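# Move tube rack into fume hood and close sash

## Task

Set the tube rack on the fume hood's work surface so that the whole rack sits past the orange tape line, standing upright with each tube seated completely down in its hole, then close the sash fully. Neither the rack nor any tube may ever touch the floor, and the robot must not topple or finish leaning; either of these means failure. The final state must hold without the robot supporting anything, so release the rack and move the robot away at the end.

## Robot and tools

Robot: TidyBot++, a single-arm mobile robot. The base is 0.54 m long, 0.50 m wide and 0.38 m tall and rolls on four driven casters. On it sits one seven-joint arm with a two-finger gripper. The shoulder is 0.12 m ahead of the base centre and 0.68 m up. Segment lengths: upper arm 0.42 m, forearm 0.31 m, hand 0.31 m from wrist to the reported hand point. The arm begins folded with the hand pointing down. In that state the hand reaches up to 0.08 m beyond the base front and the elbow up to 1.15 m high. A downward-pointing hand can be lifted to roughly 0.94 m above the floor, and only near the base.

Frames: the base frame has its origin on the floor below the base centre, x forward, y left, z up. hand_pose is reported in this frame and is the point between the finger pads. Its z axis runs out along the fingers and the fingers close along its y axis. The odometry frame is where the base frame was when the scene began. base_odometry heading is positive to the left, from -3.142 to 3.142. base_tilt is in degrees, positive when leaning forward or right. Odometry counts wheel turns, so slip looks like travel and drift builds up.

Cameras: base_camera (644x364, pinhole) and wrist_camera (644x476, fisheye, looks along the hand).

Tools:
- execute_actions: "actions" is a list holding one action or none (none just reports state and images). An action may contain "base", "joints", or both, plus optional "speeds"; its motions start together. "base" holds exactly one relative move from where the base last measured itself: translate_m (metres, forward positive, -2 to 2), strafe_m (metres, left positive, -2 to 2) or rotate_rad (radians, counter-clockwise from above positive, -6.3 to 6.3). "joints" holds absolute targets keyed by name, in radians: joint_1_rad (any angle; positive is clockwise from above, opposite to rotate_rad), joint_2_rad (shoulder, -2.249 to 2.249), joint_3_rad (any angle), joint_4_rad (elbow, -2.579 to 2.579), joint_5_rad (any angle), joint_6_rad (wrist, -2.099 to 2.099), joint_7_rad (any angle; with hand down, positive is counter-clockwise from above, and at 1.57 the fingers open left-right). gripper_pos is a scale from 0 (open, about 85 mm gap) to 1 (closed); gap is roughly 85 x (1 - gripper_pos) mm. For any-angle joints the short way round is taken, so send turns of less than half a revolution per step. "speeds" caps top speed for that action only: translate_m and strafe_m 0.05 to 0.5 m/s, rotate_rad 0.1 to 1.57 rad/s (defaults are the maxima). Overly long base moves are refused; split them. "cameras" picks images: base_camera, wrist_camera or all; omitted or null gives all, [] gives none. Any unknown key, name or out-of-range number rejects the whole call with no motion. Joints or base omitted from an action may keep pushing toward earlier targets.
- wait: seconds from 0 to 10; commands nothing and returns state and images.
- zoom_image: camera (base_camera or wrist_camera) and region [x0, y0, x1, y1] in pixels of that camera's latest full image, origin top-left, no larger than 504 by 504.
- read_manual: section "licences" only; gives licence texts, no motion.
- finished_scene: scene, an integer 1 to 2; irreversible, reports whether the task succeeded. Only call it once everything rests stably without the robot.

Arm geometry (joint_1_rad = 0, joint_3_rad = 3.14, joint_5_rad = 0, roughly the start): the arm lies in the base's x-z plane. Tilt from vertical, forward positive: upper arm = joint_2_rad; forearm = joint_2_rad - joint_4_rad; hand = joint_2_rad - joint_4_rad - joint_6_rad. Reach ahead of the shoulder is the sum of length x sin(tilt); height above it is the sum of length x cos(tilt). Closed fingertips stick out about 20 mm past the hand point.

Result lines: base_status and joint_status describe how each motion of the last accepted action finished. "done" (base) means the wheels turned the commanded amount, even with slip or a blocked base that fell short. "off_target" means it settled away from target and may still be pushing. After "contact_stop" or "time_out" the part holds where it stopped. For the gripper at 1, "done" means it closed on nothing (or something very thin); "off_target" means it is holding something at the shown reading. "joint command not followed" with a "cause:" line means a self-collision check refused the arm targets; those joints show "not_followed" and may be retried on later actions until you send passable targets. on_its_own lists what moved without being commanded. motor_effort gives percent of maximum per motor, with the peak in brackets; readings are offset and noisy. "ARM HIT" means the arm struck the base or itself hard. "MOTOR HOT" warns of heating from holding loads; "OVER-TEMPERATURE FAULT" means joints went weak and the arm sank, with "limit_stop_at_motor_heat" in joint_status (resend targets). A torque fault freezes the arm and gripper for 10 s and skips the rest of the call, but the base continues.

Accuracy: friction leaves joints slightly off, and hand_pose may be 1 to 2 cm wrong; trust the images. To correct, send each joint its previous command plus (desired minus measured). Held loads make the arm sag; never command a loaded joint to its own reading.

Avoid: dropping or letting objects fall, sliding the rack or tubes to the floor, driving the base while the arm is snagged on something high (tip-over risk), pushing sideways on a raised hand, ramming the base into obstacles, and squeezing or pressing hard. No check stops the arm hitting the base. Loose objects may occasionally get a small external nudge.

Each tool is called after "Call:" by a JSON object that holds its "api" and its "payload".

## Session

Call:
{"api": "execute_actions", "payload": {"actions": [{"joints":{"joint_6_rad":0.45,"joint_1_rad":-0.9}}]}}

Call:
{"api": "execute_actions", "payload": {"actions": [{"joints":{"joint_1_rad":1.2}}], "cameras": ["wrist_camera"]}}

Scene clock: 2.17 s.
base_odometry: x=+0.000 y=+0.000 heading=+0.000 (m, m, rad; odometry frame)
base_tilt: forward=+0.2 right=+0.4 (deg)
base_status: not commanded
joint_positions: joint_1_rad=-0.883 joint_2_rad=-0.308 joint_3_rad=+3.096 joint_4_rad=-2.552 joint_5_rad=-0.048 joint_6_rad=+0.427 joint_7_rad=+1.583 gripper_pos=+0.000
joint_status: all done
motor_effort: joint_1_rad=-1(2) joint_2_rad=-7(7) joint_3_rad=-1(0) joint_4_rad=+18(18) joint_5_rad=-1(1) joint_6_rad=+8(8) joint_7_rad=+0(0) (%)
hand_pose: x=+0.3735 y=+0.3337 z=+0.8110 quat_wxyz=(-0.272, +0.712, +0.340, +0.552) (m; base frame)
pictures: base_camera, wrist_camera
Images, in order (width x height): base_camera 644x364, wrist_camera 644x476.

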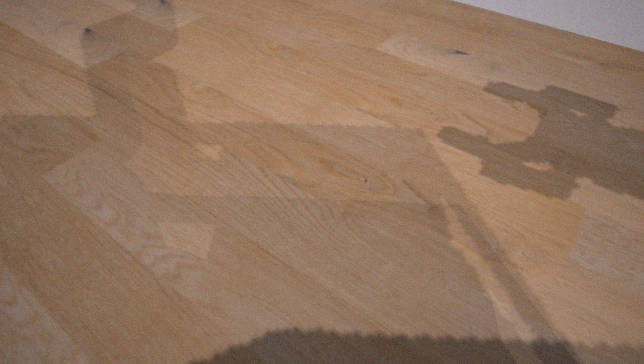

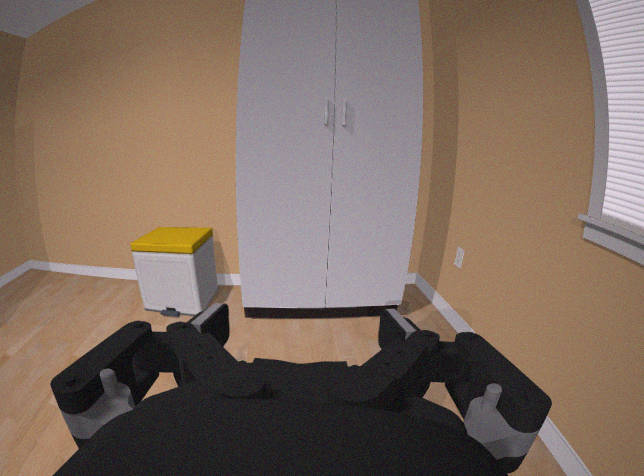

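Scene clock: 5.37 s.
base_odometry: x=+0.000 y=+0.000 heading=+0.000 (m, m, rad; odometry frame)
base_tilt: forward=+0.2 right=+0.4 (deg)
base_status: not commanded
joint_positions: joint_1_rad=+1.183 joint_2_rad=-0.308 joint_3_rad=+3.096 joint_4_rad=-2.552 joint_5_rad=-0.048 joint_6_rad=+0.427 joint_7_rad=+1.583 gripper_pos=+0.000
joint_status: all done
motor_effort: joint_1_rad=-1(1) joint_2_rad=-7(8) joint_3_rad=-1(0) joint_4_rad=+18(18) joint_5_rad=+0(0) joint_6_rad=+7(7) joint_7_rad=+0(0) (%)
hand_pose: x=+0.2915 y=-0.3826 z=+0.8110 quat_wxyz=(+0.335, +0.656, -0.437, +0.516) (m; base frame)
pictures: wrist_camera
Images, in order (width x height): wrist_camera 644x476.

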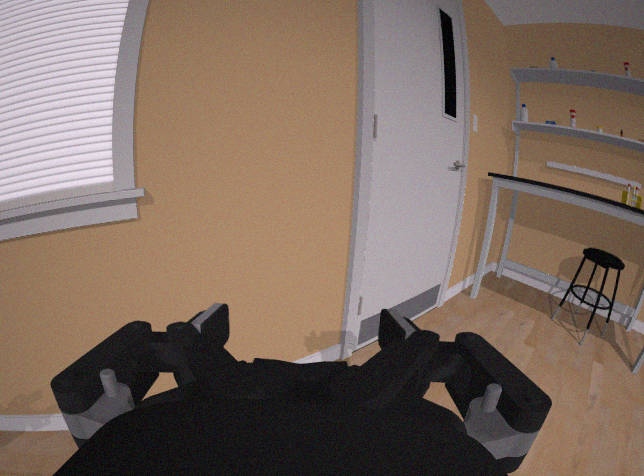

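Call:
{"api": "execute_actions", "payload": {"actions": [{"base":{"rotate_rad":2.55},"joints":{"joint_1_rad":0,"joint_2_rad":-0.2,"joint_3_rad":3.16,"joint_5_rad":0.02,"joint_4_rad":-1.84,"joint_6_rad":0.07,"joint_7_rad":1.57}}]}}

Scene clock: 9.07 s.
base_odometry: x=+0.000 y=+0.000 heading=+2.550 (m, m, rad; odometry frame)
base_tilt: forward=+0.2 right=+0.4 (deg)
base_status: done
joint_positions: joint_1_rad=+0.006 joint_2_rad=-0.212 joint_3_rad=+3.140 joint_4_rad=-1.850 joint_5_rad=-0.001 joint_6_rad=+0.097 joint_7_rad=+1.583 gripper_pos=+0.000
joint_status: all done
motor_effort: joint_1_rad=-1(4) joint_2_rad=-14(18) joint_3_rad=-1(2) joint_4_rad=+21(21) joint_5_rad=+0(1) joint_6_rad=+8(9) joint_7_rad=+0(0) (%)
hand_pose: x=+0.6551 y=-0.0007 z=+1.0817 quat_wxyz=(+0.006, +0.696, +0.003, +0.718) (m; base frame)
pictures: base_camera, wrist_camera
Images, in order (width x height): base_camera 644x364, wrist_camera 644x476.

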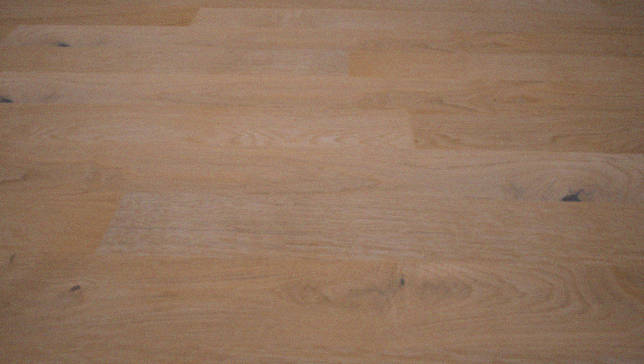

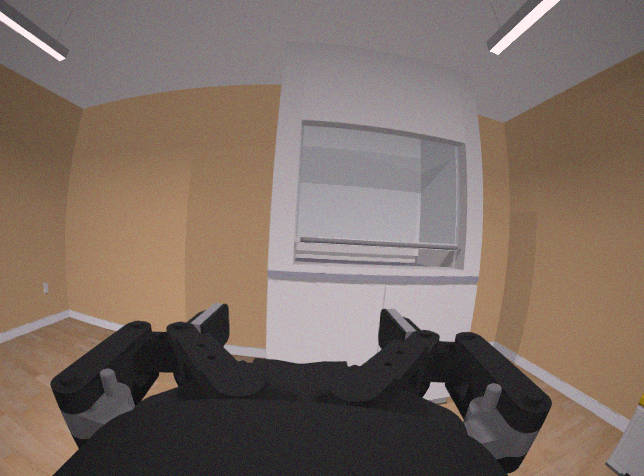

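Call:
{"api": "execute_actions", "payload": {"actions": [{"base":{"strafe_m":-0.4},"joints":{"joint_7_rad":-0.013}}], "cameras": []}}

Call:
{"api": "execute_actions", "payload": {"actions": [{"base":{"translate_m":0.9}}]}}

Scene clock: 12.13 s.
base_odometry: x=+0.223 y=+0.332 heading=+2.550 (m, m, rad; odometry frame)
base_tilt: forward=+0.2 right=+0.4 (deg)
base_status: done
joint_positions: joint_1_rad=+0.006 joint_2_rad=-0.212 joint_3_rad=+3.149 joint_4_rad=-1.850 joint_5_rad=-0.001 joint_6_rad=+0.097 joint_7_rad=+0.000 gripper_pos=+0.000
joint_status: all done
motor_effort: joint_1_rad=-1(1) joint_2_rad=-15(15) joint_3_rad=-1(2) joint_4_rad=+22(22) joint_5_rad=+0(0) joint_6_rad=+8(8) joint_7_rad=+0(1) (%)
hand_pose: x=+0.6552 y=-0.0065 z=+1.0816 quat_wxyz=(-0.505, +0.488, -0.496, +0.510) (m; base frame)
pictures: none
No camera images: the call's "cameras" was empty. Leave "cameras" out to get every camera's image.

Scene clock: 15.30 s.
base_odometry: x=-0.524 y=+0.835 heading=+2.550 (m, m, rad; odometry frame)
base_tilt: forward=+0.2 right=+0.4 (deg)
base_status: done
joint_positions: joint_1_rad=+0.006 joint_2_rad=-0.208 joint_3_rad=+3.149 joint_4_rad=-1.848 joint_5_rad=-0.001 joint_6_rad=+0.094 joint_7_rad=+0.000 gripper_pos=+0.000
joint_status: not commanded
motor_effort: joint_1_rad=-1(1) joint_2_rad=-15(18) joint_3_rad=-1(0) joint_4_rad=+21(23) joint_5_rad=+0(0) joint_6_rad=+8(9) joint_7_rad=+1(0) (%)
hand_pose: x=+0.6570 y=-0.0065 z=+1.0795 quat_wxyz=(-0.503, +0.490, -0.498, +0.509) (m; base frame)
pictures: base_camera, wrist_camera
Images, in order (width x height): base_camera 644x364, wrist_camera 644x476.

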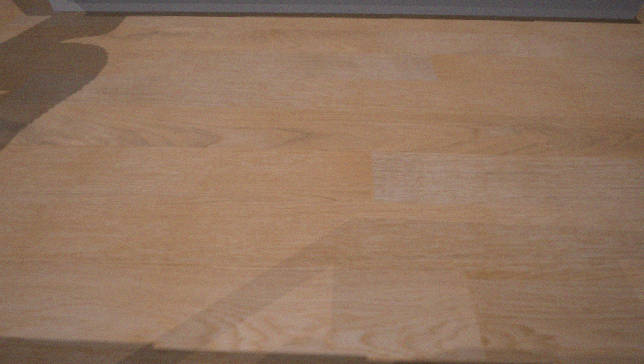

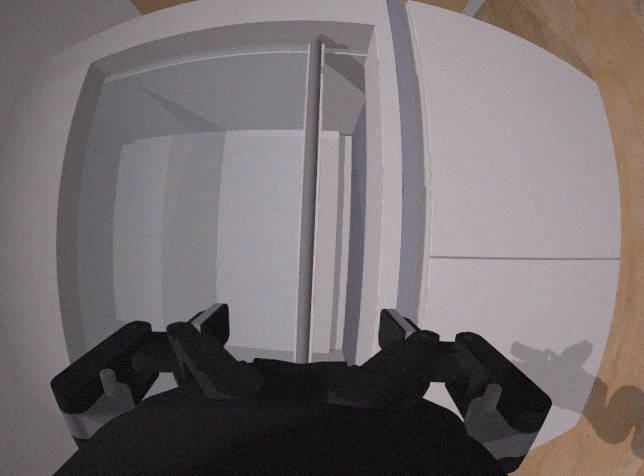

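Call:
{"api": "execute_actions", "payload": {"actions": [{"base":{"translate_m":0.33},"speeds":{"translate_m":0.3}}], "cameras": ["wrist_camera"]}}

Scene clock: 17.87 s.
base_odometry: x=-0.798 y=+1.019 heading=+2.550 (m, m, rad; odometry frame)
base_tilt: forward=+0.2 right=+0.4 (deg)
base_status: done
joint_positions: joint_1_rad=+0.006 joint_2_rad=-0.206 joint_3_rad=+3.149 joint_4_rad=-1.847 joint_5_rad=-0.001 joint_6_rad=+0.093 joint_7_rad=+0.000 gripper_pos=+0.000
joint_status: not commanded
motor_effort: joint_1_rad=-1(2) joint_2_rad=-15(18) joint_3_rad=-1(2) joint_4_rad=+21(22) joint_5_rad=+0(0) joint_6_rad=+8(8) joint_7_rad=+0(0) (%)
hand_pose: x=+0.6578 y=-0.0065 z=+1.0786 quat_wxyz=(-0.503, +0.490, -0.498, +0.508) (m; base frame)
pictures: wrist_camera
Images, in order (width x height): wrist_camera 644x476.

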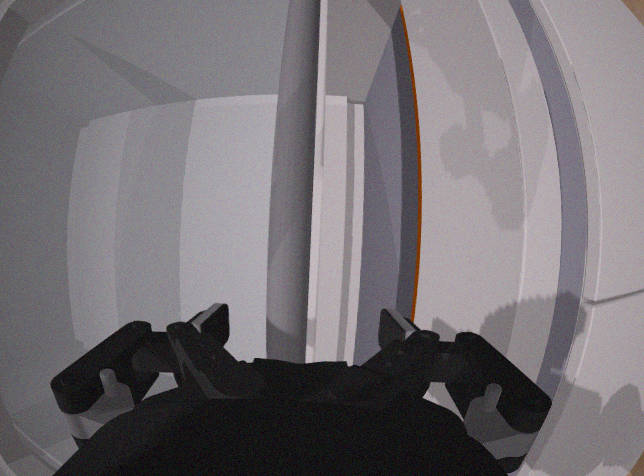

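Call:
{"api": "execute_actions", "payload": {"actions": [{"base":{"translate_m":0.05},"speeds":{"translate_m":0.06}}], "cameras": []}}

Call:
{"api": "execute_actions", "payload": {"actions": [{"joints":{"joint_2_rad":-0.128,"joint_4_rad":-1.40,"joint_6_rad":-0.28}}], "cameras": ["wrist_camera"]}}

Call:
{"api": "execute_actions", "payload": {"actions": [{"joints":{"joint_2_rad":-0.017,"joint_4_rad":-0.95,"joint_6_rad":-0.62}}], "cameras": []}}

Call:
{"api": "execute_actions", "payload": {"actions": [{"joints":{"joint_2_rad":0.05,"joint_4_rad":-0.8,"joint_6_rad":-0.5}}], "cameras": ["wrist_camera"]}}

Scene clock: 20.30 s.
base_odometry: x=-0.840 y=+1.047 heading=+2.550 (m, m, rad; odometry frame)
base_tilt: forward=+0.2 right=+0.4 (deg)
base_status: done
joint_positions: joint_1_rad=+0.006 joint_2_rad=-0.205 joint_3_rad=+3.149 joint_4_rad=-1.847 joint_5_rad=-0.001 joint_6_rad=+0.093 joint_7_rad=+0.000 gripper_pos=+0.000
joint_status: not commanded
motor_effort: joint_1_rad=-1(2) joint_2_rad=-15(19) joint_3_rad=-1(2) joint_4_rad=+22(23) joint_5_rad=+1(0) joint_6_rad=+8(8) joint_7_rad=+0(0) (%)
hand_pose: x=+0.6581 y=-0.0065 z=+1.0782 quat_wxyz=(-0.503, +0.491, -0.498, +0.508) (m; base frame)
pictures: none
No camera images: the call's "cameras" was empty. Leave "cameras" out to get every camera's image.

Scene clock: 22.33 s.
base_odometry: x=-0.839 y=+1.047 heading=+2.550 (m, m, rad; odometry frame)
base_tilt: forward=+0.2 right=+0.4 (deg)
base_status: not commanded
joint_positions: joint_1_rad=+0.006 joint_2_rad=-0.163 joint_3_rad=+3.149 joint_4_rad=-1.483 joint_5_rad=+0.001 joint_6_rad=-0.348 joint_7_rad=+0.000 gripper_pos=+0.000
joint_status: joint_4_rad off_target (ended at -1.483, target -1.400); joint_6_rad off_target (ended at -0.348, target -0.280); the others done
motor_effort: joint_1_rad=-1(0) joint_2_rad=-14(19) joint_3_rad=+0(0) joint_4_rad=+34(40) joint_5_rad=+0(1) joint_6_rad=+21(22) joint_7_rad=+0(0) (%)
hand_pose: x=+0.6649 y=-0.0067 z=+1.1450 quat_wxyz=(-0.472, +0.520, -0.527, +0.478) (m; base frame)
pictures: wrist_camera
Images, in order (width x height): wrist_camera 644x476.

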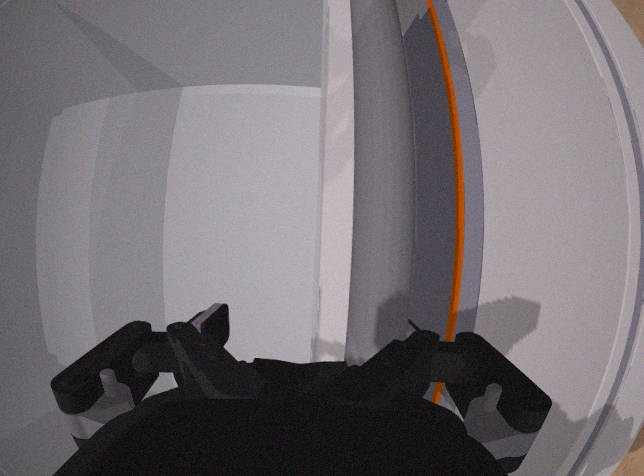

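Scene clock: 24.13 s.
base_odometry: x=-0.839 y=+1.047 heading=+2.550 (m, m, rad; odometry frame)
base_tilt: forward=+0.2 right=+0.4 (deg)
base_status: not commanded
joint_positions: joint_1_rad=+0.006 joint_2_rad=-0.045 joint_3_rad=+3.149 joint_4_rad=-0.957 joint_5_rad=+0.001 joint_6_rad=-0.655 joint_7_rad=+0.000 gripper_pos=+0.000
joint_status: all done
motor_effort: joint_1_rad=-2(1) joint_2_rad=-16(18) joint_3_rad=-1(1) joint_4_rad=+19(43) joint_5_rad=+0(1) joint_6_rad=+10(26) joint_7_rad=+0(0) (%)
hand_pose: x=+0.6601 y=-0.0064 z=+1.2957 quat_wxyz=(-0.497, +0.496, -0.502, +0.505) (m; base frame)
pictures: none
No camera images: the call's "cameras" was empty. Leave "cameras" out to get every camera's image.

Scene clock: 25.83 s.
base_odometry: x=-0.839 y=+1.047 heading=+2.550 (m, m, rad; odometry frame)
base_tilt: forward=+0.2 right=+0.4 (deg)
base_status: not commanded
joint_positions: joint_1_rad=+0.006 joint_2_rad=-0.010 joint_3_rad=+3.149 joint_4_rad=-0.835 joint_5_rad=+0.002 joint_6_rad=-0.586 joint_7_rad=+0.000 gripper_pos=+0.000
joint_status: joint_2_rad off_target (ended at -0.010, target +0.050); joint_6_rad off_target (ended at -0.586, target -0.500); the others done
motor_effort: joint_1_rad=-3(3) joint_2_rad=-11(17) joint_3_rad=-2(2) joint_4_rad=+22(35) joint_5_rad=+0(0) joint_6_rad=+17(33) joint_7_rad=+0(0) (%)
hand_pose: x=+0.6531 y=-0.0062 z=+1.3655 quat_wxyz=(-0.534, +0.455, -0.462, +0.542) (m; base frame)
pictures: wrist_camera
Images, in order (width x height): wrist_camera 644x476.

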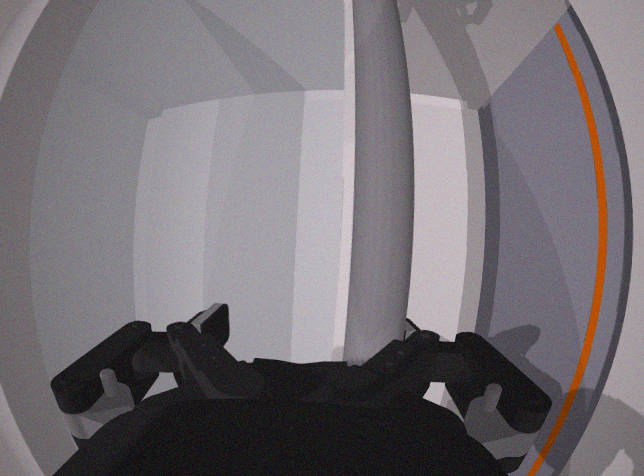

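Call:
{"api": "execute_actions", "payload": {"actions": [{"joints":{"joint_2_rad":-0.01,"joint_4_rad":-0.87,"joint_6_rad":-0.62},"base":{"translate_m":-0.15},"speeds":{"translate_m":0.15}}], "cameras": []}}

Call:
{"api": "execute_actions", "payload": {"actions": [{"base":{"translate_m":-0.55},"joints":{"joint_2_rad":-0.2,"joint_4_rad":-1.6,"joint_6_rad":-0.5,"joint_7_rad":1.57}}], "cameras": ["wrist_camera"]}}

Call:
{"api": "execute_actions", "payload": {"actions": [{"base":{"rotate_rad":1.56}}], "cameras": []}}

Call:
{"api": "execute_actions", "payload": {"actions": [{"base":{"translate_m":1.2}}]}}

Scene clock: 28.63 s.
base_odometry: x=-0.714 y=+0.963 heading=+2.550 (m, m, rad; odometry frame)
base_tilt: forward=+0.2 right=+0.4 (deg)
base_status: done
joint_positions: joint_1_rad=+0.006 joint_2_rad=-0.006 joint_3_rad=+3.149 joint_4_rad=-0.867 joint_5_rad=+0.002 joint_6_rad=-0.597 joint_7_rad=+0.000 gripper_pos=+0.000
joint_status: all done
motor_effort: joint_1_rad=-1(3) joint_2_rad=-19(24) joint_3_rad=-2(2) joint_4_rad=+18(22) joint_5_rad=+0(1) joint_6_rad=+8(15) joint_7_rad=+0(0) (%)
hand_pose: x=+0.6643 y=-0.0065 z=+1.3422 quat_wxyz=(-0.523, +0.468, -0.474, +0.532) (m; base frame)
pictures: none
No camera images: the call's "cameras" was empty. Leave "cameras" out to get every camera's image.

Scene clock: 31.10 s.
base_odometry: x=-0.258 y=+0.656 heading=+2.550 (m, m, rad; odometry frame)
base_tilt: forward=+0.2 right=+0.4 (deg)
base_status: done
joint_positions: joint_1_rad=+0.006 joint_2_rad=-0.188 joint_3_rad=+3.149 joint_4_rad=-1.593 joint_5_rad=+0.002 joint_6_rad=-0.527 joint_7_rad=+1.541 gripper_pos=+0.000
joint_status: all done
motor_effort: joint_1_rad=-1(0) joint_2_rad=-15(23) joint_3_rad=-1(2) joint_4_rad=+21(22) joint_5_rad=+0(0) joint_6_rad=+8(8) joint_7_rad=+0(1) (%)
hand_pose: x=+0.6416 y=-0.0066 z=+1.0368 quat_wxyz=(-0.004, +0.823, -0.018, +0.568) (m; base frame)
pictures: wrist_camera
Images, in order (width x height): wrist_camera 644x476.

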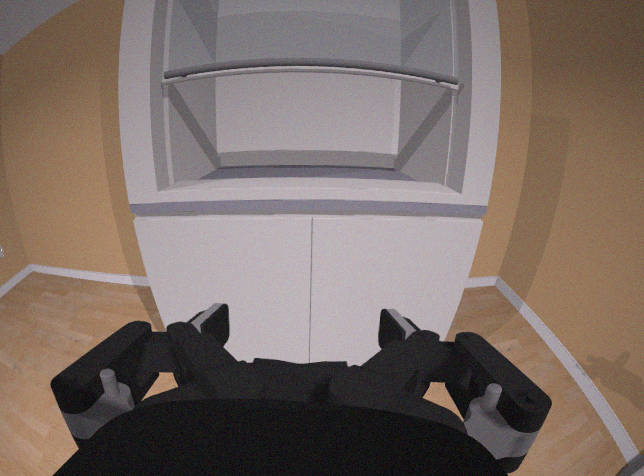

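Scene clock: 33.43 s.
base_odometry: x=-0.258 y=+0.656 heading=-2.173 (m, m, rad; odometry frame)
base_tilt: forward=+0.2 right=+0.4 (deg)
base_status: done
joint_positions: joint_1_rad=+0.002 joint_2_rad=-0.188 joint_3_rad=+3.152 joint_4_rad=-1.593 joint_5_rad=+0.002 joint_6_rad=-0.525 joint_7_rad=+1.541 gripper_pos=+0.000
joint_status: not commanded
motor_effort: joint_1_rad=-1(4) joint_2_rad=-15(18) joint_3_rad=-1(1) joint_4_rad=+21(21) joint_5_rad=+0(1) joint_6_rad=+7(7) joint_7_rad=+0(0) (%)
hand_pose: x=+0.6419 y=-0.0060 z=+1.0374 quat_wxyz=(-0.005, +0.822, -0.017, +0.569) (m; base frame)
pictures: none
No camera images: the call's "cameras" was empty. Leave "cameras" out to get every camera's image.

Scene clock: 37.20 s.
base_odometry: x=-0.937 y=-0.333 heading=-2.172 (m, m, rad; odometry frame)
base_tilt: forward=+0.2 right=+0.4 (deg)
base_status: done
joint_positions: joint_1_rad=+0.002 joint_2_rad=-0.192 joint_3_rad=+3.152 joint_4_rad=-1.594 joint_5_rad=+0.002 joint_6_rad=-0.522 joint_7_rad=+1.541 gripper_pos=+0.000
joint_status: not commanded
motor_effort: joint_1_rad=-1(2) joint_2_rad=-15(19) joint_3_rad=-1(0) joint_4_rad=+21(22) joint_5_rad=+0(1) joint_6_rad=+8(8) joint_7_rad=+1(0) (%)
hand_pose: x=+0.6407 y=-0.0060 z=+1.0400 quat_wxyz=(-0.005, +0.820, -0.017, +0.572) (m; base frame)
pictures: base_camera, wrist_camera
Images, in order (width x height): base_camera 644x364, wrist_camera 644x476.

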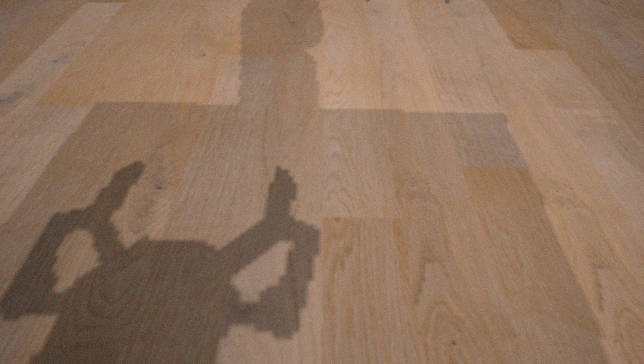

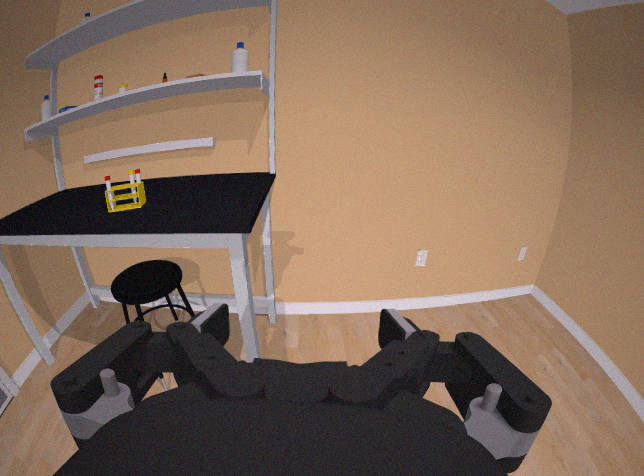

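Call:
{"api": "execute_actions", "payload": {"actions": [{"base":{"rotate_rad":0.45},"joints":{"joint_2_rad":0.033,"joint_4_rad":-1.93,"joint_6_rad":0.40,"gripper_pos":0.6}}], "cameras": []}}

Call:
{"api": "execute_actions", "payload": {"actions": [{"base":{"translate_m":0.25}}]}}

Call:
{"api": "zoom_image", "payload": {"camera": "wrist_camera", "region": [200,190,420,340]}}

Scene clock: 39.60 s.
base_odometry: x=-0.937 y=-0.333 heading=-1.723 (m, m, rad; odometry frame)
base_tilt: forward=+0.2 right=+0.4 (deg)
base_status: done
joint_positions: joint_1_rad=-0.002 joint_2_rad=+0.024 joint_3_rad=+3.153 joint_4_rad=-1.925 joint_5_rad=+0.003 joint_6_rad=+0.377 joint_7_rad=+1.541 gripper_pos=+0.600
joint_status: all done
motor_effort: joint_1_rad=-1(1) joint_2_rad=-23(24) joint_3_rad=-1(1) joint_4_rad=+20(22) joint_5_rad=+0(0) joint_6_rad=+8(8) joint_7_rad=+0(0) (%)
hand_pose: x=+0.7328 y=-0.0041 z=+0.9860 quat_wxyz=(-0.007, +0.707, -0.013, +0.707) (m; base frame)
pictures: none
No camera images: the call's "cameras" was empty. Leave "cameras" out to get every camera's image.

Scene clock: 41.37 s.
base_odometry: x=-0.974 y=-0.580 heading=-1.722 (m, m, rad; odometry frame)
base_tilt: forward=+0.2 right=+0.4 (deg)
base_status: done
joint_positions: joint_1_rad=-0.002 joint_2_rad=+0.030 joint_3_rad=+3.153 joint_4_rad=-1.925 joint_5_rad=+0.003 joint_6_rad=+0.378 joint_7_rad=+1.541 gripper_pos=+0.600
joint_status: not commanded
motor_effort: joint_1_rad=-1(2) joint_2_rad=-23(26) joint_3_rad=-1(2) joint_4_rad=+20(22) joint_5_rad=+0(0) joint_6_rad=+8(9) joint_7_rad=+0(0) (%)
hand_pose: x=+0.7344 y=-0.0041 z=+0.9826 quat_wxyz=(-0.007, +0.709, -0.013, +0.705) (m; base frame)
pictures: base_camera, wrist_camera
Images, in order (width x height): base_camera 644x364, wrist_camera 644x476.

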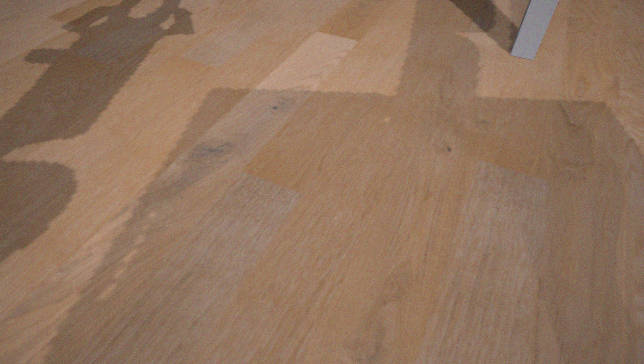

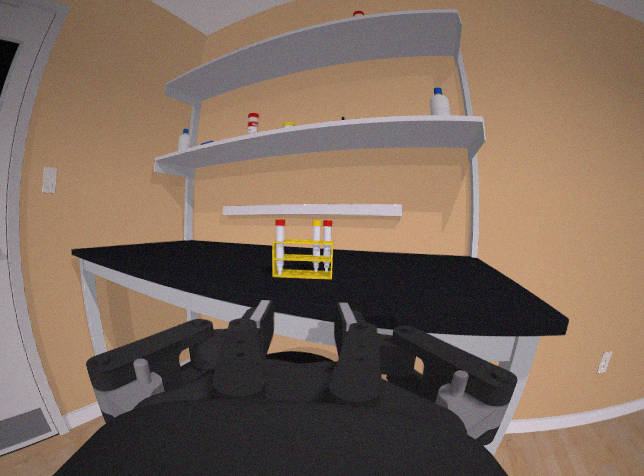

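Region (200, 190, 420, 340) of wrist_camera's 644x476 image, scaled by 2.291; it fills the top 344 rows of this view, and the rest is white.

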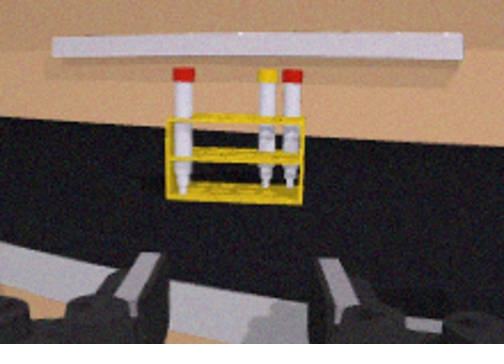

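Call:
{"api": "execute_actions", "payload": {"actions": [{"base":{"strafe_m":0.02},"joints":{"joint_2_rad":-0.01,"joint_4_rad":-1.82,"joint_6_rad":0.25,"joint_7_rad":-0.013}}], "cameras": []}}

Call:
{"api": "execute_actions", "payload": {"actions": [{"base":{"translate_m":0.33},"speeds":{"translate_m":0.25}}]}}

Scene clock: 43.87 s.
base_odometry: x=-0.954 y=-0.584 heading=-1.722 (m, m, rad; odometry frame)
base_tilt: forward=+0.2 right=+0.4 (deg)
base_status: done
joint_positions: joint_1_rad=-0.002 joint_2_rad=+0.012 joint_3_rad=+3.153 joint_4_rad=-1.830 joint_5_rad=+0.003 joint_6_rad=+0.277 joint_7_rad=+0.000 gripper_pos=+0.600
joint_status: all done
motor_effort: joint_1_rad=-1(1) joint_2_rad=-23(24) joint_3_rad=-1(1) joint_4_rad=+21(21) joint_5_rad=+0(1) joint_6_rad=+8(8) joint_7_rad=+0(1) (%)
hand_pose: x=+0.7382 y=-0.0041 z=+1.0199 quat_wxyz=(-0.499, +0.497, -0.500, +0.504) (m; base frame)
pictures: none
No camera images: the call's "cameras" was empty. Leave "cameras" out to get every camera's image.

Scene clock: 46.07 s.
base_odometry: x=-1.004 y=-0.910 heading=-1.722 (m, m, rad; odometry frame)
base_tilt: forward=+0.2 right=+0.4 (deg)
base_status: done
joint_positions: joint_1_rad=-0.002 joint_2_rad=+0.002 joint_3_rad=+3.153 joint_4_rad=-1.829 joint_5_rad=+0.003 joint_6_rad=+0.275 joint_7_rad=+0.000 gripper_pos=+0.600
joint_status: not commanded
motor_effort: joint_1_rad=-1(2) joint_2_rad=-22(26) joint_3_rad=-1(2) joint_4_rad=+21(23) joint_5_rad=+0(0) joint_6_rad=+8(8) joint_7_rad=+0(1) (%)
hand_pose: x=+0.7348 y=-0.0041 z=+1.0267 quat_wxyz=(-0.501, +0.495, -0.498, +0.507) (m; base frame)
pictures: base_camera, wrist_camera
Images, in order (width x height): base_camera 644x364, wrist_camera 644x476.

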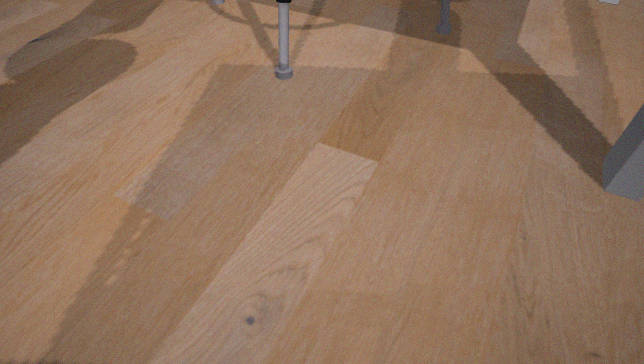

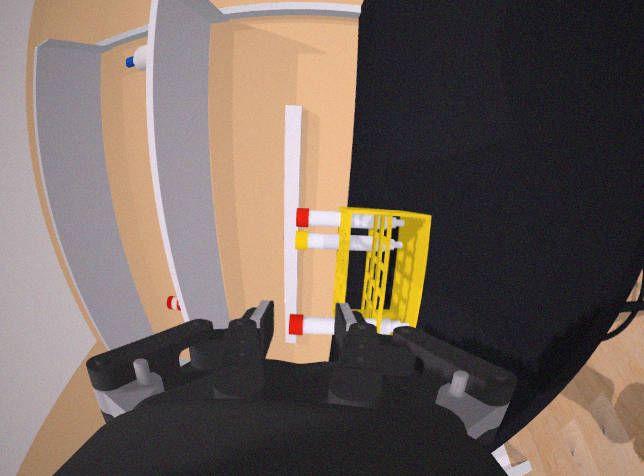

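Call:
{"api": "execute_actions", "payload": {"actions": [{"base":{"strafe_m":-0.012},"joints":{"joint_2_rad":0.03,"joint_4_rad":-1.925,"joint_6_rad":0.40}}], "cameras": []}}

Call:
{"api": "execute_actions", "payload": {"actions": [{"base":{"translate_m":0.04},"speeds":{"translate_m":0.06}}], "cameras": ["wrist_camera"]}}

Scene clock: 47.80 s.
base_odometry: x=-1.016 y=-0.908 heading=-1.722 (m, m, rad; odometry frame)
base_tilt: forward=+0.2 right=+0.4 (deg)
base_status: done
joint_positions: joint_1_rad=-0.002 joint_2_rad=+0.015 joint_3_rad=+3.154 joint_4_rad=-1.921 joint_5_rad=+0.003 joint_6_rad=+0.373 joint_7_rad=+0.000 gripper_pos=+0.600
joint_status: all done
motor_effort: joint_1_rad=-1(4) joint_2_rad=-22(23) joint_3_rad=-1(3) joint_4_rad=+20(21) joint_5_rad=+0(0) joint_6_rad=+8(8) joint_7_rad=-1(0) (%)
hand_pose: x=+0.7305 y=-0.0050 z=+0.9927 quat_wxyz=(-0.499, +0.496, -0.500, +0.505) (m; base frame)
pictures: none
No camera images: the call's "cameras" was empty. Leave "cameras" out to get every camera's image.

Scene clock: 48.93 s.
base_odometry: x=-1.022 y=-0.948 heading=-1.722 (m, m, rad; odometry frame)
base_tilt: forward=+0.2 right=+0.4 (deg)
base_status: done
joint_positions: joint_1_rad=-0.002 joint_2_rad=+0.018 joint_3_rad=+3.154 joint_4_rad=-1.921 joint_5_rad=+0.003 joint_6_rad=+0.375 joint_7_rad=+0.000 gripper_pos=+0.600
joint_status: not commanded
motor_effort: joint_1_rad=-1(0) joint_2_rad=-22(25) joint_3_rad=-1(1) joint_4_rad=+20(22) joint_5_rad=+0(1) joint_6_rad=+8(8) joint_7_rad=+0(0) (%)
hand_pose: x=+0.7312 y=-0.0050 z=+0.9914 quat_wxyz=(-0.499, +0.496, -0.500, +0.505) (m; base frame)
pictures: wrist_camera
Images, in order (width x height): wrist_camera 644x476.

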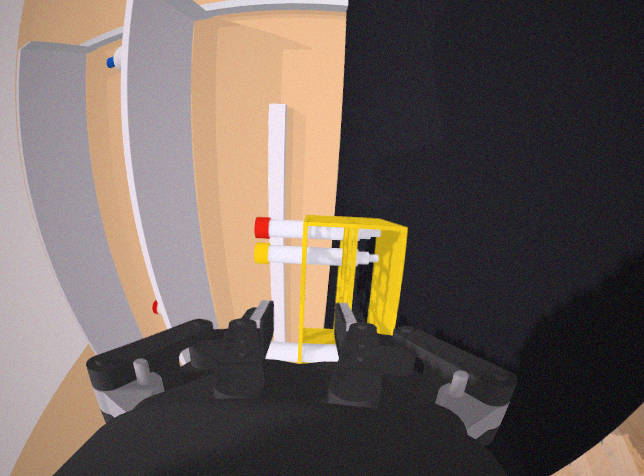

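Call:
{"api": "execute_actions", "payload": {"actions": [{"base":{"translate_m":0.07},"speeds":{"translate_m":0.05}}], "cameras": ["wrist_camera"]}}

Scene clock: 51.17 s.
base_odometry: x=-1.033 y=-1.017 heading=-1.722 (m, m, rad; odometry frame)
base_tilt: forward=+0.2 right=+0.4 (deg)
base_status: done
joint_positions: joint_1_rad=-0.002 joint_2_rad=+0.019 joint_3_rad=+3.154 joint_4_rad=-1.921 joint_5_rad=+0.003 joint_6_rad=+0.377 joint_7_rad=+0.000 gripper_pos=+0.600
joint_status: not commanded
motor_effort: joint_1_rad=-1(2) joint_2_rad=-22(25) joint_3_rad=-2(2) joint_4_rad=+21(21) joint_5_rad=+0(0) joint_6_rad=+8(8) joint_7_rad=+0(0) (%)
hand_pose: x=+0.7315 y=-0.0049 z=+0.9917 quat_wxyz=(-0.499, +0.496, -0.500, +0.505) (m; base frame)
pictures: wrist_camera
Images, in order (width x height): wrist_camera 644x476.

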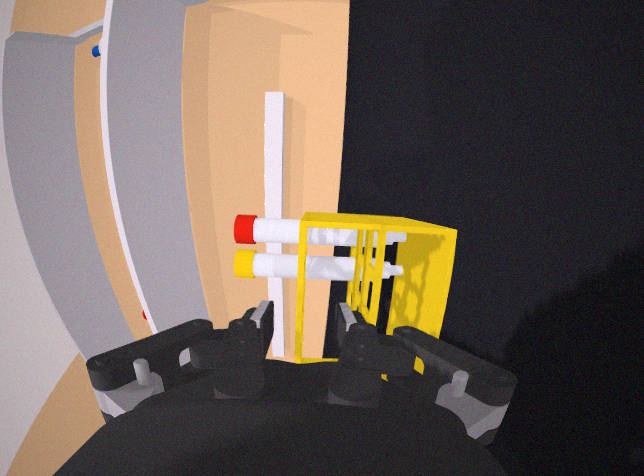

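Call:
{"api": "execute_actions", "payload": {"actions": [{"base":{"translate_m":0.01},"speeds":{"translate_m":0.05}}], "cameras": []}}

Call:
{"api": "execute_actions", "payload": {"actions": [{"joints":{"gripper_pos":1}}], "cameras": []}}

Call:
{"api": "execute_actions", "payload": {"actions": [{"joints":{"joint_2_rad":-0.01,"joint_4_rad":-1.80,"joint_6_rad":0.22,"gripper_pos":1}}], "cameras": ["wrist_camera"]}}

Scene clock: 53.27 s.
base_odometry: x=-1.034 y=-1.027 heading=-1.722 (m, m, rad; odometry frame)
base_tilt: forward=+0.2 right=+0.4 (deg)
base_status: done
joint_positions: joint_1_rad=-0.002 joint_2_rad=+0.019 joint_3_rad=+3.154 joint_4_rad=-1.921 joint_5_rad=+0.003 joint_6_rad=+0.378 joint_7_rad=+0.000 gripper_pos=+0.600
joint_status: not commanded
motor_effort: joint_1_rad=-1(3) joint_2_rad=-22(23) joint_3_rad=-1(3) joint_4_rad=+19(21) joint_5_rad=+0(0) joint_6_rad=+7(8) joint_7_rad=+0(0) (%)
hand_pose: x=+0.7317 y=-0.0049 z=+0.9918 quat_wxyz=(-0.499, +0.496, -0.500, +0.505) (m; base frame)
pictures: none
No camera images: the call's "cameras" was empty. Leave "cameras" out to get every camera's image.

Scene clock: 54.03 s.
base_odometry: x=-1.034 y=-1.027 heading=-1.722 (m, m, rad; odometry frame)
base_tilt: forward=+0.2 right=+0.4 (deg)
base_status: not commanded
joint_positions: joint_1_rad=-0.002 joint_2_rad=+0.019 joint_3_rad=+3.154 joint_4_rad=-1.919 joint_5_rad=+0.003 joint_6_rad=+0.385 joint_7_rad=+0.000 gripper_pos=+0.980
joint_status: all done
motor_effort: joint_1_rad=-1(3) joint_2_rad=-22(24) joint_3_rad=-1(2) joint_4_rad=+20(21) joint_5_rad=+1(1) joint_6_rad=+8(9) joint_7_rad=+1(1) (%)
hand_pose: x=+0.7319 y=-0.0049 z=+0.9951 quat_wxyz=(-0.501, +0.494, -0.497, +0.507) (m; base frame)
pictures: none
No camera images: the call's "cameras" was empty. Leave "cameras" out to get every camera's image.

Scene clock: 55.03 s.
base_odometry: x=-1.034 y=-1.027 heading=-1.722 (m, m, rad; odometry frame)
base_tilt: forward=+0.2 right=+0.4 (deg)
base_status: not commanded
joint_positions: joint_1_rad=-0.002 joint_2_rad=+0.013 joint_3_rad=+3.154 joint_4_rad=-1.813 joint_5_rad=+0.003 joint_6_rad=+0.240 joint_7_rad=+0.000 gripper_pos=+0.980
joint_status: all done
motor_effort: joint_1_rad=-1(1) joint_2_rad=-24(25) joint_3_rad=-1(1) joint_4_rad=+22(23) joint_5_rad=+0(0) joint_6_rad=+9(9) joint_7_rad=+0(1) (%)
hand_pose: x=+0.7402 y=-0.0052 z=+1.0185 quat_wxyz=(-0.493, +0.502, -0.506, +0.499) (m; base frame)
pictures: wrist_camera
Images, in order (width x height): wrist_camera 644x476.

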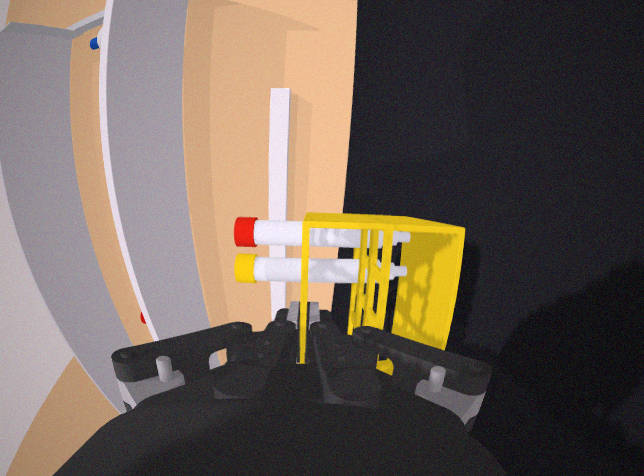

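Call:
{"api": "execute_actions", "payload": {"actions": [{"base":{"translate_m":-0.55},"speeds":{"translate_m":0.25},"joints":{"joint_2_rad":-0.02,"joint_4_rad":-1.65,"joint_6_rad":0.08,"gripper_pos":1}}], "cameras": []}}

Call:
{"api": "execute_actions", "payload": {"actions": [{"base":{"rotate_rad":-2.02},"speeds":{"rotate_rad":0.7},"joints":{"joint_4_rad":-1.50,"joint_6_rad":-0.10,"gripper_pos":1}}], "cameras": []}}

Call:
{"api": "execute_actions", "payload": {"actions": [{"base":{"strafe_m":-1.33},"speeds":{"strafe_m":0.35}}], "cameras": []}}

Call:
{"api": "execute_actions", "payload": {"actions": [{"base":{"translate_m":0.45},"speeds":{"translate_m":0.25}}]}}

Scene clock: 59.20 s.
base_odometry: x=-0.952 y=-0.484 heading=-1.722 (m, m, rad; odometry frame)
base_tilt: forward=+0.2 right=+0.4 (deg)
base_status: done
joint_positions: joint_1_rad=-0.002 joint_2_rad=-0.006 joint_3_rad=+3.154 joint_4_rad=-1.662 joint_5_rad=+0.003 joint_6_rad=+0.099 joint_7_rad=+0.000 gripper_pos=+0.980
joint_status: all done
motor_effort: joint_1_rad=-1(1) joint_2_rad=-23(29) joint_3_rad=-1(1) joint_4_rad=+23(23) joint_5_rad=+0(1) joint_6_rad=+9(10) joint_7_rad=+0(0) (%)
hand_pose: x=+0.7409 y=-0.0056 z=+1.0804 quat_wxyz=(-0.500, +0.494, -0.499, +0.507) (m; base frame)
pictures: none
No camera images: the call's "cameras" was empty. Leave "cameras" out to get every camera's image.

Scene clock: 62.90 s.
base_odometry: x=-0.952 y=-0.483 heading=+2.542 (m, m, rad; odometry frame)
base_tilt: forward=+0.2 right=+0.4 (deg)
base_status: done
joint_positions: joint_1_rad=+0.000 joint_2_rad=-0.006 joint_3_rad=+3.157 joint_4_rad=-1.512 joint_5_rad=+0.003 joint_6_rad=-0.079 joint_7_rad=+0.000 gripper_pos=+0.980
joint_status: all done
motor_effort: joint_1_rad=-2(3) joint_2_rad=-24(25) joint_3_rad=-2(2) joint_4_rad=+23(24) joint_5_rad=+0(0) joint_6_rad=+9(10) joint_7_rad=+0(1) (%)
hand_pose: x=+0.7413 y=-0.0085 z=+1.1190 quat_wxyz=(-0.492, +0.500, -0.507, +0.501) (m; base frame)
pictures: none
No camera images: the call's "cameras" was empty. Leave "cameras" out to get every camera's image.

Scene clock: 67.77 s.
base_odometry: x=-0.199 y=+0.613 heading=+2.541 (m, m, rad; odometry frame)
base_tilt: forward=+0.2 right=+0.4 (deg)
base_status: done
joint_positions: joint_1_rad=+0.000 joint_2_rad=-0.006 joint_3_rad=+3.157 joint_4_rad=-1.512 joint_5_rad=+0.003 joint_6_rad=-0.080 joint_7_rad=+0.000 gripper_pos=+0.980
joint_status: not commanded
motor_effort: joint_1_rad=-2(2) joint_2_rad=-24(25) joint_3_rad=-1(2) joint_4_rad=+23(23) joint_5_rad=+0(0) joint_6_rad=+9(9) joint_7_rad=+0(0) (%)
hand_pose: x=+0.7413 y=-0.0085 z=+1.1189 quat_wxyz=(-0.492, +0.500, -0.507, +0.501) (m; base frame)
pictures: none
No camera images: the call's "cameras" was empty. Leave "cameras" out to get every camera's image.

Scene clock: 70.43 s.
base_odometry: x=-0.570 y=+0.868 heading=+2.541 (m, m, rad; odometry frame)
base_tilt: forward=+0.2 right=+0.4 (deg)
base_status: done
joint_positions: joint_1_rad=+0.000 joint_2_rad=-0.008 joint_3_rad=+3.157 joint_4_rad=-1.511 joint_5_rad=+0.003 joint_6_rad=-0.082 joint_7_rad=+0.000 gripper_pos=+0.980
joint_status: not commanded
motor_effort: joint_1_rad=-1(3) joint_2_rad=-24(28) joint_3_rad=-1(3) joint_4_rad=+23(25) joint_5_rad=+0(0) joint_6_rad=+9(9) joint_7_rad=+0(0) (%)
hand_pose: x=+0.7406 y=-0.0085 z=+1.1192 quat_wxyz=(-0.492, +0.500, -0.507, +0.501) (m; base frame)
pictures: base_camera, wrist_camera
Images, in order (width x height): base_camera 644x364, wrist_camera 644x476.

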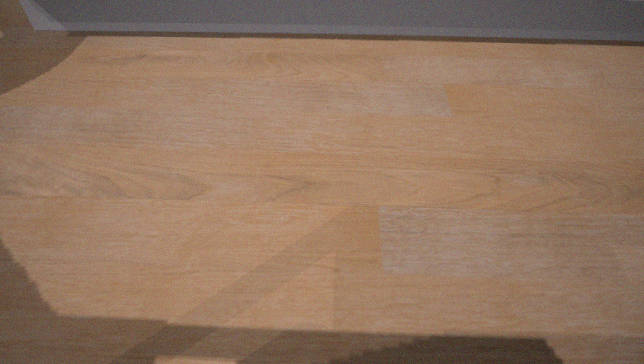

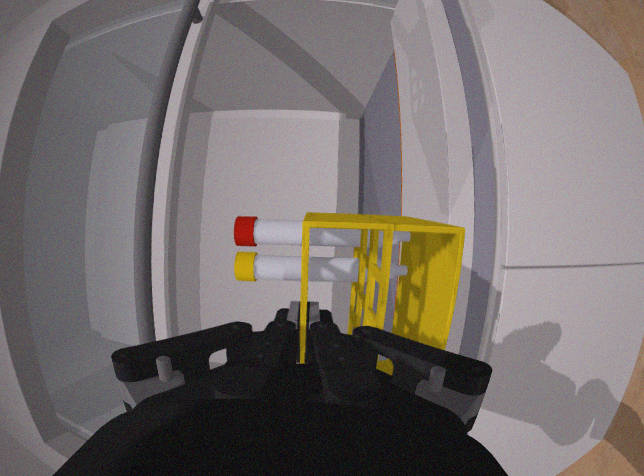

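Call:
{"api": "execute_actions", "payload": {"actions": [{"base":{"translate_m":0.45},"speeds":{"translate_m":0.15}}], "cameras": ["wrist_camera"]}}

Call:
{"api": "execute_actions", "payload": {"actions": [{"base":{"translate_m":0.1},"speeds":{"translate_m":0.1}}], "cameras": []}}

Call:
{"api": "execute_actions", "payload": {"actions": [{"joints":{"joint_4_rad":-1.70,"joint_6_rad":0.15,"gripper_pos":1}}], "cameras": ["wrist_camera"]}}

Call:
{"api": "execute_actions", "payload": {"actions": [{"joints":{"joint_4_rad":-1.80,"joint_6_rad":0.25,"gripper_pos":1}}], "cameras": ["wrist_camera"]}}

Scene clock: 74.93 s.
base_odometry: x=-0.942 y=+1.123 heading=+2.540 (m, m, rad; odometry frame)
base_tilt: forward=+0.2 right=+0.4 (deg)
base_status: done
joint_positions: joint_1_rad=+0.000 joint_2_rad=-0.010 joint_3_rad=+3.157 joint_4_rad=-1.511 joint_5_rad=+0.003 joint_6_rad=-0.083 joint_7_rad=+0.000 gripper_pos=+0.980
joint_status: not commanded
motor_effort: joint_1_rad=-1(3) joint_2_rad=-25(28) joint_3_rad=-2(2) joint_4_rad=+23(23) joint_5_rad=+0(0) joint_6_rad=+9(9) joint_7_rad=+0(0) (%)
hand_pose: x=+0.7397 y=-0.0085 z=+1.1203 quat_wxyz=(-0.492, +0.500, -0.507, +0.501) (m; base frame)
pictures: wrist_camera
Images, in order (width x height): wrist_camera 644x476.

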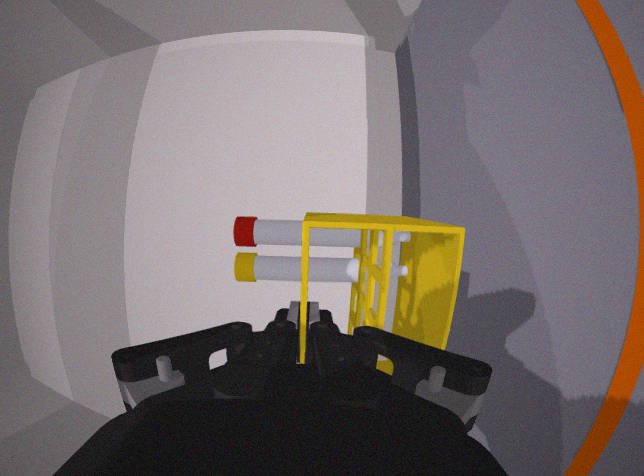

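Scene clock: 76.50 s.
base_odometry: x=-1.024 y=+1.180 heading=+2.540 (m, m, rad; odometry frame)
base_tilt: forward=+0.2 right=+0.4 (deg)
base_status: done
joint_positions: joint_1_rad=+0.000 joint_2_rad=-0.012 joint_3_rad=+3.157 joint_4_rad=-1.511 joint_5_rad=+0.003 joint_6_rad=-0.083 joint_7_rad=+0.000 gripper_pos=+0.980
joint_status: not commanded
motor_effort: joint_1_rad=-1(2) joint_2_rad=-24(28) joint_3_rad=-1(2) joint_4_rad=+23(23) joint_5_rad=+0(1) joint_6_rad=+9(9) joint_7_rad=+0(0) (%)
hand_pose: x=+0.7390 y=-0.0085 z=+1.1213 quat_wxyz=(-0.493, +0.500, -0.506, +0.501) (m; base frame)
pictures: none
No camera images: the call's "cameras" was empty. Leave "cameras" out to get every camera's image.

Scene clock: 77.70 s.
base_odometry: x=-1.024 y=+1.180 heading=+2.540 (m, m, rad; odometry frame)
base_tilt: forward=+0.2 right=+0.4 (deg)
base_status: not commanded
joint_positions: joint_1_rad=+0.000 joint_2_rad=-0.012 joint_3_rad=+3.157 joint_4_rad=-1.700 joint_5_rad=+0.003 joint_6_rad=+0.118 joint_7_rad=+0.000 gripper_pos=+0.980
joint_status: all done
motor_effort: joint_1_rad=-1(1) joint_2_rad=-24(25) joint_3_rad=-1(1) joint_4_rad=+22(24) joint_5_rad=+0(0) joint_6_rad=+9(9) joint_7_rad=+0(0) (%)
hand_pose: x=+0.7376 y=-0.0083 z=+1.0659 quat_wxyz=(-0.496, +0.497, -0.503, +0.504) (m; base frame)
pictures: wrist_camera
Images, in order (width x height): wrist_camera 644x476.

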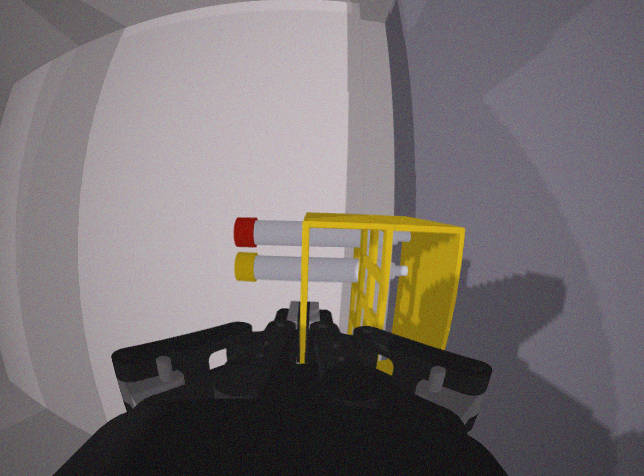

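Scene clock: 78.63 s.
base_odometry: x=-1.024 y=+1.180 heading=+2.540 (m, m, rad; odometry frame)
base_tilt: forward=+0.2 right=+0.4 (deg)
base_status: not commanded
joint_positions: joint_1_rad=+0.000 joint_2_rad=-0.012 joint_3_rad=+3.157 joint_4_rad=-1.802 joint_5_rad=+0.003 joint_6_rad=+0.216 joint_7_rad=+0.000 gripper_pos=+0.980
joint_status: all done
motor_effort: joint_1_rad=-1(1) joint_2_rad=-23(24) joint_3_rad=-1(1) joint_4_rad=+22(23) joint_5_rad=+0(0) joint_6_rad=+9(10) joint_7_rad=+0(0) (%)
hand_pose: x=+0.7322 y=-0.0081 z=+1.0331 quat_wxyz=(-0.495, +0.498, -0.504, +0.503) (m; base frame)
pictures: wrist_camera
Images, in order (width x height): wrist_camera 644x476.

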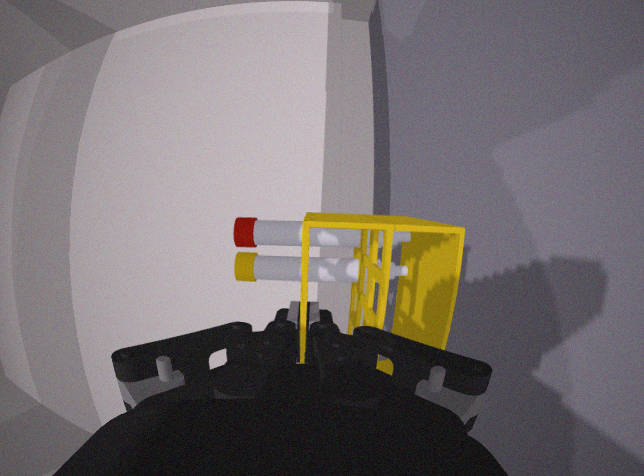

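Call:
{"api": "execute_actions", "payload": {"actions": [{"joints":{"joint_4_rad":-1.86,"joint_6_rad":0.30,"gripper_pos":1}}], "cameras": []}}

Call:
{"api": "execute_actions", "payload": {"actions": [{"joints":{"joint_4_rad":-1.90,"joint_6_rad":0.34,"gripper_pos":1}}], "cameras": ["wrist_camera"]}}

Scene clock: 80.17 s.
base_odometry: x=-1.024 y=+1.180 heading=+2.540 (m, m, rad; odometry frame)
base_tilt: forward=+0.2 right=+0.4 (deg)
base_status: not commanded
joint_positions: joint_1_rad=+0.000 joint_2_rad=-0.012 joint_3_rad=+3.157 joint_4_rad=-1.861 joint_5_rad=+0.003 joint_6_rad=+0.266 joint_7_rad=+0.000 gripper_pos=+0.980
joint_status: all done
motor_effort: joint_1_rad=-1(1) joint_2_rad=-23(24) joint_3_rad=-1(1) joint_4_rad=+22(23) joint_5_rad=+0(0) joint_6_rad=+9(10) joint_7_rad=+0(0) (%)
hand_pose: x=+0.7276 y=-0.0080 z=+1.0124 quat_wxyz=(-0.493, +0.500, -0.506, +0.501) (m; base frame)
pictures: none
No camera images: the call's "cameras" was empty. Leave "cameras" out to get every camera's image.

Scene clock: 80.87 s.
base_odometry: x=-1.024 y=+1.180 heading=+2.540 (m, m, rad; odometry frame)
base_tilt: forward=+0.2 right=+0.4 (deg)
base_status: not commanded
joint_positions: joint_1_rad=+0.000 joint_2_rad=-0.012 joint_3_rad=+3.157 joint_4_rad=-1.896 joint_5_rad=+0.003 joint_6_rad=+0.314 joint_7_rad=+0.000 gripper_pos=+0.980
joint_status: all done
motor_effort: joint_1_rad=-1(2) joint_2_rad=-22(23) joint_3_rad=-1(2) joint_4_rad=+22(22) joint_5_rad=+0(1) joint_6_rad=+8(9) joint_7_rad=+0(2) (%)
hand_pose: x=+0.7245 y=-0.0079 z=+1.0061 quat_wxyz=(-0.496, +0.496, -0.503, +0.504) (m; base frame)
pictures: wrist_camera
Images, in order (width x height): wrist_camera 644x476.

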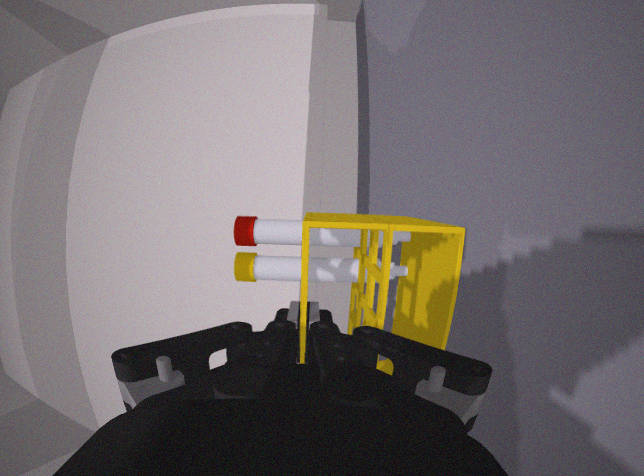

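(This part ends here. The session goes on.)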